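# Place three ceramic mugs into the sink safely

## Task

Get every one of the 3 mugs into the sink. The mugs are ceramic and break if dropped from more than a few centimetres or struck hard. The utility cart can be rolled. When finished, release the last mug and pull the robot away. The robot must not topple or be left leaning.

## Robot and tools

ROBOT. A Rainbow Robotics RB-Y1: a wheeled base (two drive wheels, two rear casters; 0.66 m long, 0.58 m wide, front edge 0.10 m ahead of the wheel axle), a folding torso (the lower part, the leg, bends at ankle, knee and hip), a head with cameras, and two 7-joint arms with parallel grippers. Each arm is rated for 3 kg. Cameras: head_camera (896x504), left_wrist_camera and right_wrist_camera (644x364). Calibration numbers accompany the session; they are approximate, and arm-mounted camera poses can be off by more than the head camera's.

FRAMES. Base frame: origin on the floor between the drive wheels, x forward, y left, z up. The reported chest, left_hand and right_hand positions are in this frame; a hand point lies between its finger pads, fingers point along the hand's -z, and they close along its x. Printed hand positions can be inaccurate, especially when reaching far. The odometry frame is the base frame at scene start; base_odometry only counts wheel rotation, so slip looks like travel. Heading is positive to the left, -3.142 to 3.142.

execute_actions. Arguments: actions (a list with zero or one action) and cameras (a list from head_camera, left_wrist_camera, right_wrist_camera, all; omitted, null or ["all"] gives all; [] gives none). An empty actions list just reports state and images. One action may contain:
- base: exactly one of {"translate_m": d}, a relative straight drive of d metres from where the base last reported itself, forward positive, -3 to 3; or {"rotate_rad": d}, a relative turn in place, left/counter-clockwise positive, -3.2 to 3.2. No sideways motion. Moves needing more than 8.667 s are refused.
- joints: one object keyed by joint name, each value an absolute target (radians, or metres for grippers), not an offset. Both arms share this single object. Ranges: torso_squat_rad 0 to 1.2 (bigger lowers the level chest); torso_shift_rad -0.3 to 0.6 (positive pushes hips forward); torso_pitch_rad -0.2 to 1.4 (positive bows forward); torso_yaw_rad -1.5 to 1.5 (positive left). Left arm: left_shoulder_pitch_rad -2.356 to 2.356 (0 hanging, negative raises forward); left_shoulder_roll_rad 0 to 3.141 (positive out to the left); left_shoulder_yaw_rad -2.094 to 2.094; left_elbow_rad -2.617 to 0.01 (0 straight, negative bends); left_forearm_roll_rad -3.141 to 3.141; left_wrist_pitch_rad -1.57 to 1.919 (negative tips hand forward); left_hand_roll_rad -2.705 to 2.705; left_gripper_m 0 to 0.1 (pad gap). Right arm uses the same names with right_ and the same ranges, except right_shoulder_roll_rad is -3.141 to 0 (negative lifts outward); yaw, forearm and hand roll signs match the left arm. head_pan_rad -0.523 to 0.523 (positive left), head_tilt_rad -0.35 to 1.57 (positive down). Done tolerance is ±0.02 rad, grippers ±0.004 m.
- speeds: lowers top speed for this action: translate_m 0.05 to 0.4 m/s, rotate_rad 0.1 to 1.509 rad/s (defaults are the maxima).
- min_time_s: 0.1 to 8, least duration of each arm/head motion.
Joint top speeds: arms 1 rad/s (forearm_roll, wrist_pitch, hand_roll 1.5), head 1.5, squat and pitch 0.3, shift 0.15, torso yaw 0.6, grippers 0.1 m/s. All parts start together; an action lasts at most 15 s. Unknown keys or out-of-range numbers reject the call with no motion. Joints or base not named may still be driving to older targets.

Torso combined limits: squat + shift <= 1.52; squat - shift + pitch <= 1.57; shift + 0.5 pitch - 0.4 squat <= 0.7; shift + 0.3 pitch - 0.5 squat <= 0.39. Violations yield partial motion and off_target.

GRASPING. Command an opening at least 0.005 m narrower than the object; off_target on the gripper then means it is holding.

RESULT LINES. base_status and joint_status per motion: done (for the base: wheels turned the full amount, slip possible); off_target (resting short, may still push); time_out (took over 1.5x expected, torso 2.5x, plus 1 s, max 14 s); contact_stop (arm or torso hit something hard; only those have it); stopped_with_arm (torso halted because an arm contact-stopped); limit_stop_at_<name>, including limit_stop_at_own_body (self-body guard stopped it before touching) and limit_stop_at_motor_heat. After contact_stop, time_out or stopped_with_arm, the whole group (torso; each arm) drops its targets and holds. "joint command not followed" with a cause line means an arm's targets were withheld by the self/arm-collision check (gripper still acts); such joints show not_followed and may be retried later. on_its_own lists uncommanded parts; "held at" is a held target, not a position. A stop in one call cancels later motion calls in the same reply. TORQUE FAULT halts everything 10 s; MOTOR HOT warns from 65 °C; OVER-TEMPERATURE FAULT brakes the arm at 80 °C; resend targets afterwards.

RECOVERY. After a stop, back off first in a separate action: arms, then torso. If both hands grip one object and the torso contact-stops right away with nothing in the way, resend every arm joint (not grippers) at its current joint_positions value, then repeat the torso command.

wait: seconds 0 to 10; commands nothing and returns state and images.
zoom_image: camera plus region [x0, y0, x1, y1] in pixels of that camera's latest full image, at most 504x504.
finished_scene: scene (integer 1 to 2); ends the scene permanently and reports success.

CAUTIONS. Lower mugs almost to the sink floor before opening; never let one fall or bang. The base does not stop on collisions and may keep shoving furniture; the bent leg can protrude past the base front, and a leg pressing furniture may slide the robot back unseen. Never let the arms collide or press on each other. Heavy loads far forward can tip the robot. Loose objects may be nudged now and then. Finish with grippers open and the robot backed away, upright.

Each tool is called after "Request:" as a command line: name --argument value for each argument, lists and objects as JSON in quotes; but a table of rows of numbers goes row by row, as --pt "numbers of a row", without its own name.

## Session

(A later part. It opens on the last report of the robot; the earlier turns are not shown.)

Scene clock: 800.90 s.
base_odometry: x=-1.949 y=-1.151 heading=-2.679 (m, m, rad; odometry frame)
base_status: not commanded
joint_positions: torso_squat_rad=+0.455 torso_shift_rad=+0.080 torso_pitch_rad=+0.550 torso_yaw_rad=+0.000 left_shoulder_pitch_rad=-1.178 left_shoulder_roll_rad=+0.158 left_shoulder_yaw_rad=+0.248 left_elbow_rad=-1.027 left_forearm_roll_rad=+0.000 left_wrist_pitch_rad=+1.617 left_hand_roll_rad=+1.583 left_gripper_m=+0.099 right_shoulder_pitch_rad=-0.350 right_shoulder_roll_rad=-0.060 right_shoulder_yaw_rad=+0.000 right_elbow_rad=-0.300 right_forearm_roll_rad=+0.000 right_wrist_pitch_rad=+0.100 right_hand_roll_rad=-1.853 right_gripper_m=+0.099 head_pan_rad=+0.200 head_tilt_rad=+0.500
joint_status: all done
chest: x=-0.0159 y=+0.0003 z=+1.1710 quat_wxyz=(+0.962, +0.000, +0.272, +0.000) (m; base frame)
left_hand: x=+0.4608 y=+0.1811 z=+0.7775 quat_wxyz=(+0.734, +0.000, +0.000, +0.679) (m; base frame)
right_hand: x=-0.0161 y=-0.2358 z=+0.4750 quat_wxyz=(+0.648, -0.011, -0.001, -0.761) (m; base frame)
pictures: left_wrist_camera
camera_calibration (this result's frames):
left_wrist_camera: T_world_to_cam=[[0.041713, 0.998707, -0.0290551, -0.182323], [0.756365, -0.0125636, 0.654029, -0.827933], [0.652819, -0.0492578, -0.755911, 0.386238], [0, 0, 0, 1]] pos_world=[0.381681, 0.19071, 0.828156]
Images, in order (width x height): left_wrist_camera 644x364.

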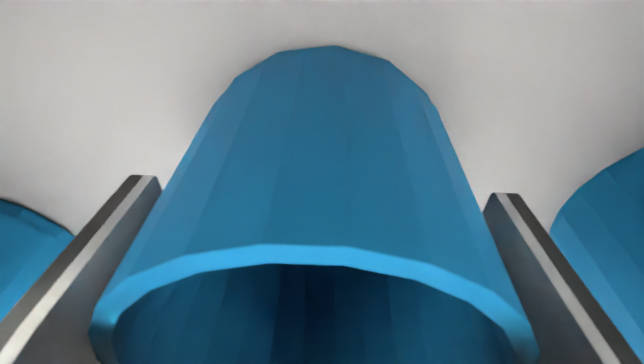

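Request:
execute_actions --actions '[{"joints":{"torso_squat_rad":0.2,"torso_pitch_rad":0.32}}]' --cameras '[]'

Request:
execute_actions --actions '[{"base":{"translate_m":-0.6},"joints":{"torso_shift_rad":0,"torso_pitch_rad":0.05,"head_tilt_rad":0.6}}]' --cameras '["head_camera"]'

Scene clock: 808.70 s.
base_odometry: x=-1.949 y=-1.151 heading=-2.679 (m, m, rad; odometry frame)
base_status: not commanded
joint_positions: torso_squat_rad=+0.408 torso_shift_rad=+0.081 torso_pitch_rad=+0.514 torso_yaw_rad=+0.000 left_shoulder_pitch_rad=-1.172 left_shoulder_roll_rad=+0.156 left_shoulder_yaw_rad=+0.248 left_elbow_rad=-1.023 left_forearm_roll_rad=+0.000 left_wrist_pitch_rad=+1.618 left_hand_roll_rad=+1.583 left_gripper_m=+0.099 right_shoulder_pitch_rad=-0.350 right_shoulder_roll_rad=-0.060 right_shoulder_yaw_rad=+0.000 right_elbow_rad=-0.300 right_forearm_roll_rad=+0.000 right_wrist_pitch_rad=+0.100 right_hand_roll_rad=-1.853 right_gripper_m=+0.099 head_pan_rad=+0.200 head_tilt_rad=+0.500
joint_status: torso_squat_rad contact_stop (moved -0.047 of -0.255); torso_pitch_rad contact_stop (moved -0.037 of -0.230)
on_its_own: torso_squat_rad is held at +0.408, not at your +0.200, since a contact_stop; torso_pitch_rad is held at +0.512, not at your +0.320, since a contact_stop
chest: x=-0.0237 y=+0.0003 z=+1.1905 quat_wxyz=(+0.967, +0.000, +0.254, +0.000) (m; base frame)
left_hand: x=+0.4635 y=+0.1813 z=+0.8111 quat_wxyz=(+0.734, -0.009, -0.010, +0.679) (m; base frame)
right_hand: x=+0.0015 y=-0.2358 z=+0.4949 quat_wxyz=(+0.648, +0.002, -0.013, -0.761) (m; base frame)
pictures: none
No camera images: the call's "cameras" was empty. Leave "cameras" out to get every camera's image.

not run: a stop came earlier in this reply.

Request:
execute_actions --actions '[]'

Scene clock: 810.57 s.
base_odometry: x=-1.949 y=-1.151 heading=-2.679 (m, m, rad; odometry frame)
base_status: not commanded
joint_positions: torso_squat_rad=+0.408 torso_shift_rad=+0.081 torso_pitch_rad=+0.514 torso_yaw_rad=+0.000 left_shoulder_pitch_rad=-1.172 left_shoulder_roll_rad=+0.156 left_shoulder_yaw_rad=+0.248 left_elbow_rad=-1.023 left_forearm_roll_rad=+0.000 left_wrist_pitch_rad=+1.618 left_hand_roll_rad=+1.583 left_gripper_m=+0.099 right_shoulder_pitch_rad=-0.350 right_shoulder_roll_rad=-0.060 right_shoulder_yaw_rad=+0.000 right_elbow_rad=-0.300 right_forearm_roll_rad=+0.000 right_wrist_pitch_rad=+0.100 right_hand_roll_rad=-1.853 right_gripper_m=+0.099 head_pan_rad=+0.200 head_tilt_rad=+0.500
joint_status: torso_squat_rad contact_stop (moved -0.047 of -0.255); torso_pitch_rad contact_stop (moved -0.037 of -0.230)
on_its_own: torso_squat_rad is held at +0.408, not at your +0.200, since a contact_stop; torso_pitch_rad is held at +0.512, not at your +0.320, since a contact_stop
chest: x=-0.0237 y=+0.0003 z=+1.1905 quat_wxyz=(+0.967, +0.000, +0.254, +0.000) (m; base frame)
left_hand: x=+0.4635 y=+0.1813 z=+0.8111 quat_wxyz=(+0.734, -0.009, -0.010, +0.679) (m; base frame)
right_hand: x=+0.0015 y=-0.2358 z=+0.4949 quat_wxyz=(+0.648, +0.002, -0.013, -0.761) (m; base frame)
pictures: head_camera, left_wrist_camera, right_wrist_camera
camera_calibration (this result's frames):
head_camera: T_world_to_cam=[[0.21291, -0.975481, -0.0557269, 0.0547954], [-0.833273, -0.151497, -0.5317, 0.861448], [0.510221, 0.15964, -0.845097, 1.04376], [0, 0, 0, 1]] pos_world=[0.173608, 0.0173331, 1.34316]
left_wrist_camera: T_world_to_cam=[[0.0419465, 0.998728, -0.0279653, -0.182682], [0.738934, -0.0121719, 0.673668, -0.859816], [0.672471, -0.0489225, -0.738505, 0.386528], [0, 0, 0, 1]] pos_world=[0.383081, 0.190894, 0.859575]
right_wrist_camera: T_world_to_cam=[[0.195188, 0.980495, -0.0230496, 0.246072], [0.769031, -0.138422, 0.624044, -0.304646], [0.608682, -0.139532, -0.781049, 0.439766], [0, 0, 0, 1]] pos_world=[-0.0814259, -0.222081, 0.539263]
Images, in order (width x height): head_camera 896x504, left_wrist_camera 644x364, right_wrist_camera 644x364.

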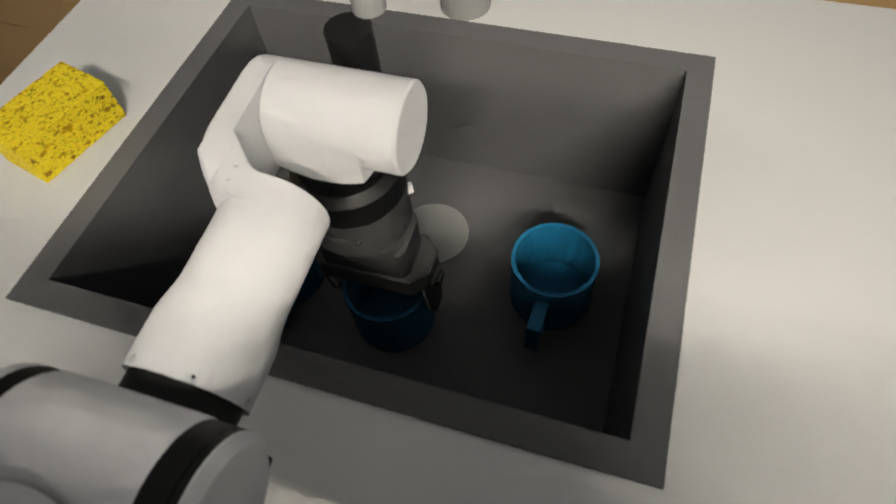

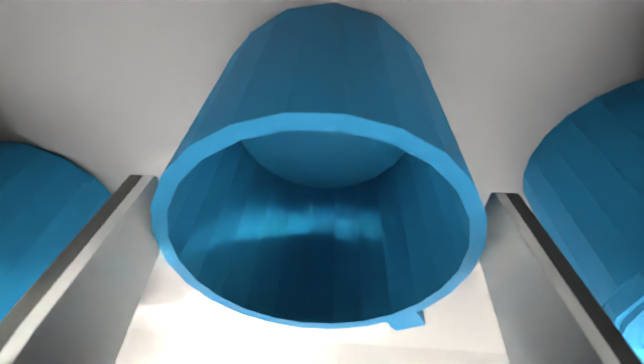

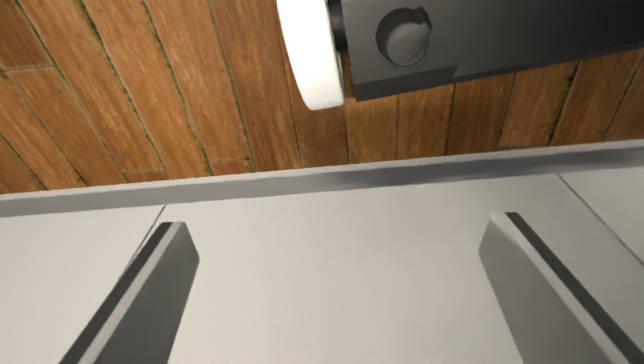

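Request:
execute_actions --actions '[{"joints":{"left_shoulder_pitch_rad":-1.16,"left_elbow_rad":-1.023,"left_wrist_pitch_rad":1.6}}]' --cameras '[]'

Request:
execute_actions --actions '[{"joints":{"torso_shift_rad":0.03}}]' --cameras '["head_camera","left_wrist_camera"]'

Scene clock: 821.10 s.
base_odometry: x=-1.949 y=-1.151 heading=-2.679 (m, m, rad; odometry frame)
base_status: not commanded
joint_positions: torso_squat_rad=+0.408 torso_shift_rad=+0.081 torso_pitch_rad=+0.512 torso_yaw_rad=+0.000 left_shoulder_pitch_rad=-1.160 left_shoulder_roll_rad=+0.158 left_shoulder_yaw_rad=+0.248 left_elbow_rad=-1.023 left_forearm_roll_rad=+0.000 left_wrist_pitch_rad=+1.600 left_hand_roll_rad=+1.583 left_gripper_m=+0.099 right_shoulder_pitch_rad=-0.350 right_shoulder_roll_rad=-0.060 right_shoulder_yaw_rad=+0.000 right_elbow_rad=-0.300 right_forearm_roll_rad=+0.000 right_wrist_pitch_rad=+0.100 right_hand_roll_rad=-1.853 right_gripper_m=+0.099 head_pan_rad=+0.200 head_tilt_rad=+0.500
joint_status: all done
on_its_own: torso_squat_rad is held at +0.408, not at your +0.200, since a contact_stop; torso_pitch_rad is held at +0.512, not at your +0.320, since a contact_stop
chest: x=-0.0245 y=+0.0003 z=+1.1907 quat_wxyz=(+0.967, +0.000, +0.253, +0.000) (m; base frame)
left_hand: x=+0.4624 y=+0.1844 z=+0.8070 quat_wxyz=(+0.732, -0.011, -0.013, +0.681) (m; base frame)
right_hand: x=+0.0018 y=-0.2358 z=+0.4952 quat_wxyz=(+0.648, +0.003, -0.013, -0.761) (m; base frame)
pictures: none
No camera images: the call's "cameras" was empty. Leave "cameras" out to get every camera's image.

Scene clock: 822.20 s.
base_odometry: x=-1.949 y=-1.151 heading=-2.679 (m, m, rad; odometry frame)
base_status: not commanded
joint_positions: torso_squat_rad=+0.408 torso_shift_rad=+0.030 torso_pitch_rad=+0.512 torso_yaw_rad=+0.000 left_shoulder_pitch_rad=-1.160 left_shoulder_roll_rad=+0.158 left_shoulder_yaw_rad=+0.248 left_elbow_rad=-1.023 left_forearm_roll_rad=+0.000 left_wrist_pitch_rad=+1.600 left_hand_roll_rad=+1.583 left_gripper_m=+0.099 right_shoulder_pitch_rad=-0.350 right_shoulder_roll_rad=-0.060 right_shoulder_yaw_rad=+0.000 right_elbow_rad=-0.300 right_forearm_roll_rad=+0.000 right_wrist_pitch_rad=+0.100 right_hand_roll_rad=-1.853 right_gripper_m=+0.099 head_pan_rad=+0.200 head_tilt_rad=+0.500
joint_status: all done
on_its_own: torso_squat_rad is held at +0.408, not at your +0.200, since a contact_stop; torso_pitch_rad is held at +0.512, not at your +0.320, since a contact_stop
chest: x=-0.0572 y=+0.0003 z=+1.1926 quat_wxyz=(+0.967, +0.000, +0.253, +0.000) (m; base frame)
left_hand: x=+0.4299 y=+0.1844 z=+0.8091 quat_wxyz=(+0.732, -0.011, -0.013, +0.681) (m; base frame)
right_hand: x=-0.0307 y=-0.2358 z=+0.4970 quat_wxyz=(+0.648, +0.003, -0.013, -0.761) (m; base frame)
pictures: head_camera, left_wrist_camera
camera_calibration (this result's frames):
head_camera: T_world_to_cam=[[0.212985, -0.975481, -0.0554486, 0.0616578], [-0.832259, -0.1514, -0.533313, 0.836602], [0.511841, 0.159735, -0.844099, 1.06153], [0, 0, 0, 1]] pos_world=[0.139805, 0.0172442, 1.34562]
left_wrist_camera: T_world_to_cam=[[0.0376977, 0.998955, -0.0258272, -0.184383], [0.733361, -0.0101001, 0.679765, -0.836514], [0.678794, -0.0445662, -0.732975, 0.399842], [0, 0, 0, 1]] pos_world=[0.349007, 0.193561, 0.856944]
Images, in order (width x height): head_camera 896x504, left_wrist_camera 644x364.

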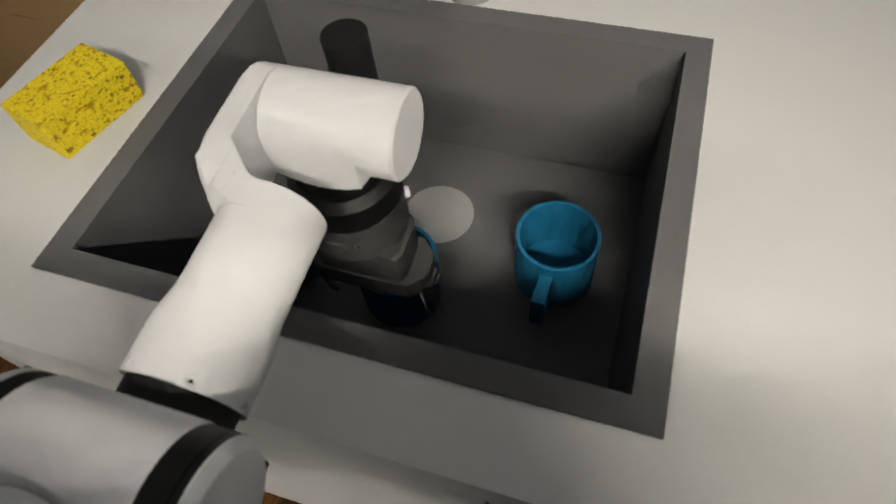

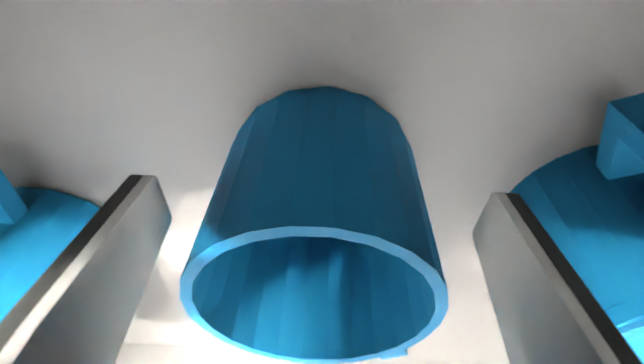

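Request:
execute_actions --actions '[{"joints":{"torso_shift_rad":0.015,"torso_squat_rad":0.25,"torso_pitch_rad":0.33,"head_tilt_rad":0.55}}]' --cameras '["head_camera"]'

Request:
execute_actions --actions '[{"base":{"translate_m":-0.6},"joints":{"torso_shift_rad":0,"torso_pitch_rad":0.05,"head_tilt_rad":0.6}}]' --cameras '["head_camera"]'

Scene clock: 835.77 s.
base_odometry: x=-1.949 y=-1.151 heading=-2.679 (m, m, rad; odometry frame)
base_status: not commanded
joint_positions: torso_squat_rad=+0.250 torso_shift_rad=+0.015 torso_pitch_rad=+0.330 torso_yaw_rad=+0.000 left_shoulder_pitch_rad=-1.160 left_shoulder_roll_rad=+0.158 left_shoulder_yaw_rad=+0.248 left_elbow_rad=-1.023 left_forearm_roll_rad=+0.000 left_wrist_pitch_rad=+1.600 left_hand_roll_rad=+1.583 left_gripper_m=+0.099 right_shoulder_pitch_rad=-0.350 right_shoulder_roll_rad=-0.060 right_shoulder_yaw_rad=+0.000 right_elbow_rad=-0.300 right_forearm_roll_rad=+0.000 right_wrist_pitch_rad=+0.100 right_hand_roll_rad=-1.853 right_gripper_m=+0.099 head_pan_rad=+0.200 head_tilt_rad=+0.550
joint_status: all done
chest: x=-0.1176 y=+0.0003 z=+1.2514 quat_wxyz=(+0.986, +0.000, +0.164, +0.000) (m; base frame)
left_hand: x=+0.4308 y=+0.1845 z=+0.9624 quat_wxyz=(+0.728, -0.073, -0.080, +0.677) (m; base frame)
right_hand: x=+0.0343 y=-0.2358 z=+0.5721 quat_wxyz=(+0.644, +0.072, -0.072, -0.758) (m; base frame)
pictures: head_camera
camera_calibration (this result's frames):
head_camera: T_world_to_cam=[[0.221894, -0.97491, -0.0176798, 0.0317058], [-0.753728, -0.159993, -0.637413, 0.953069], [0.618592, 0.154764, -0.770319, 1.0715], [0, 0, 0, 1]] pos_world=[0.0485007, 0.0175655, 1.43345]
Images, in order (width x height): head_camera 896x504.

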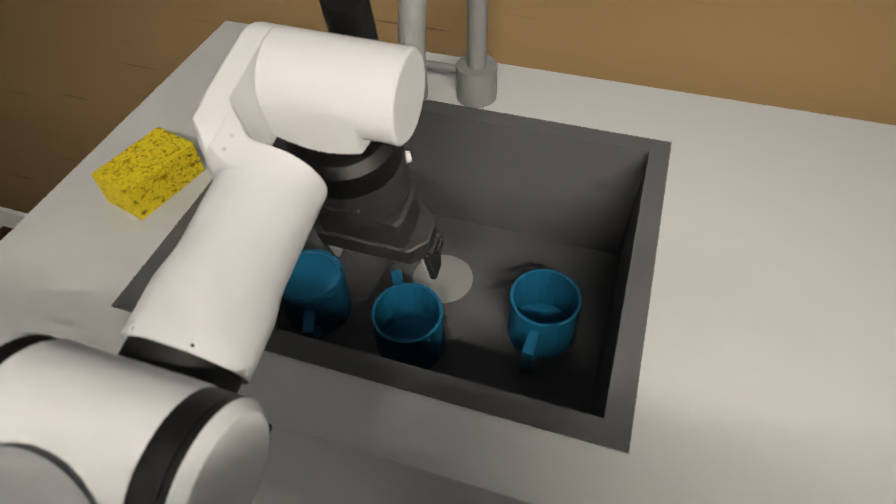

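Scene clock: 839.07 s.
base_odometry: x=-1.412 y=-0.883 heading=-2.680 (m, m, rad; odometry frame)
base_status: done
joint_positions: torso_squat_rad=+0.250 torso_shift_rad=+0.000 torso_pitch_rad=+0.050 torso_yaw_rad=+0.000 left_shoulder_pitch_rad=-1.160 left_shoulder_roll_rad=+0.158 left_shoulder_yaw_rad=+0.248 left_elbow_rad=-1.023 left_forearm_roll_rad=+0.000 left_wrist_pitch_rad=+1.600 left_hand_roll_rad=+1.583 left_gripper_m=+0.099 right_shoulder_pitch_rad=-0.350 right_shoulder_roll_rad=-0.060 right_shoulder_yaw_rad=+0.000 right_elbow_rad=-0.300 right_forearm_roll_rad=+0.000 right_wrist_pitch_rad=+0.100 right_hand_roll_rad=-1.853 right_gripper_m=+0.099 head_pan_rad=+0.200 head_tilt_rad=+0.600
joint_status: all done
chest: x=-0.2126 y=+0.0003 z=+1.2678 quat_wxyz=(+1.000, +0.000, +0.025, +0.000) (m; base frame)
left_hand: x=+0.3944 y=+0.1846 z=+1.1417 quat_wxyz=(+0.710, -0.167, -0.181, +0.660) (m; base frame)
right_hand: x=+0.1211 y=-0.2357 z=+0.6569 quat_wxyz=(+0.628, +0.177, -0.161, -0.740) (m; base frame)
pictures: head_camera
camera_calibration (this result's frames):
head_camera: T_world_to_cam=[[0.220911, -0.974335, 0.0432373, -0.0242345], [-0.587645, -0.168357, -0.79141, 1.1179], [0.778378, 0.149423, -0.609755, 0.982198], [0, 0, 0, 1]] pos_world=[-0.10224, 0.01783, 1.48466]
Images, in order (width x height): head_camera 896x504.

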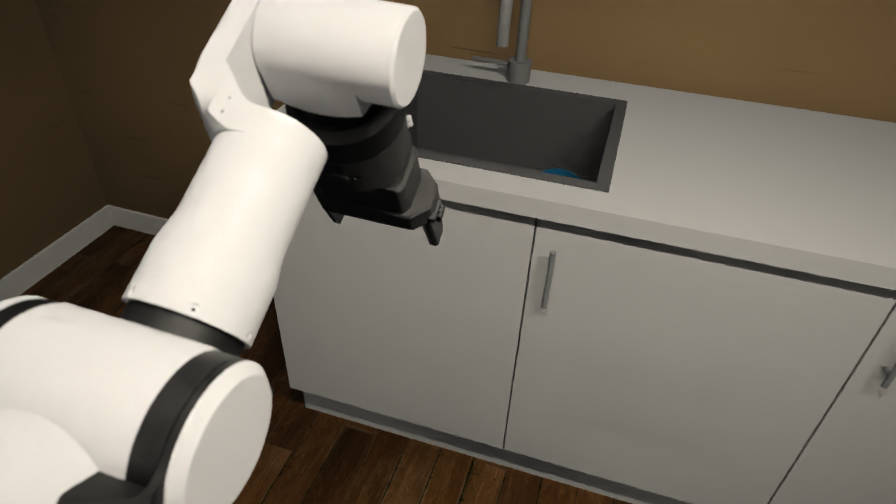

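Request:
finished_scene --scene 1

The scene is finished: the task was done.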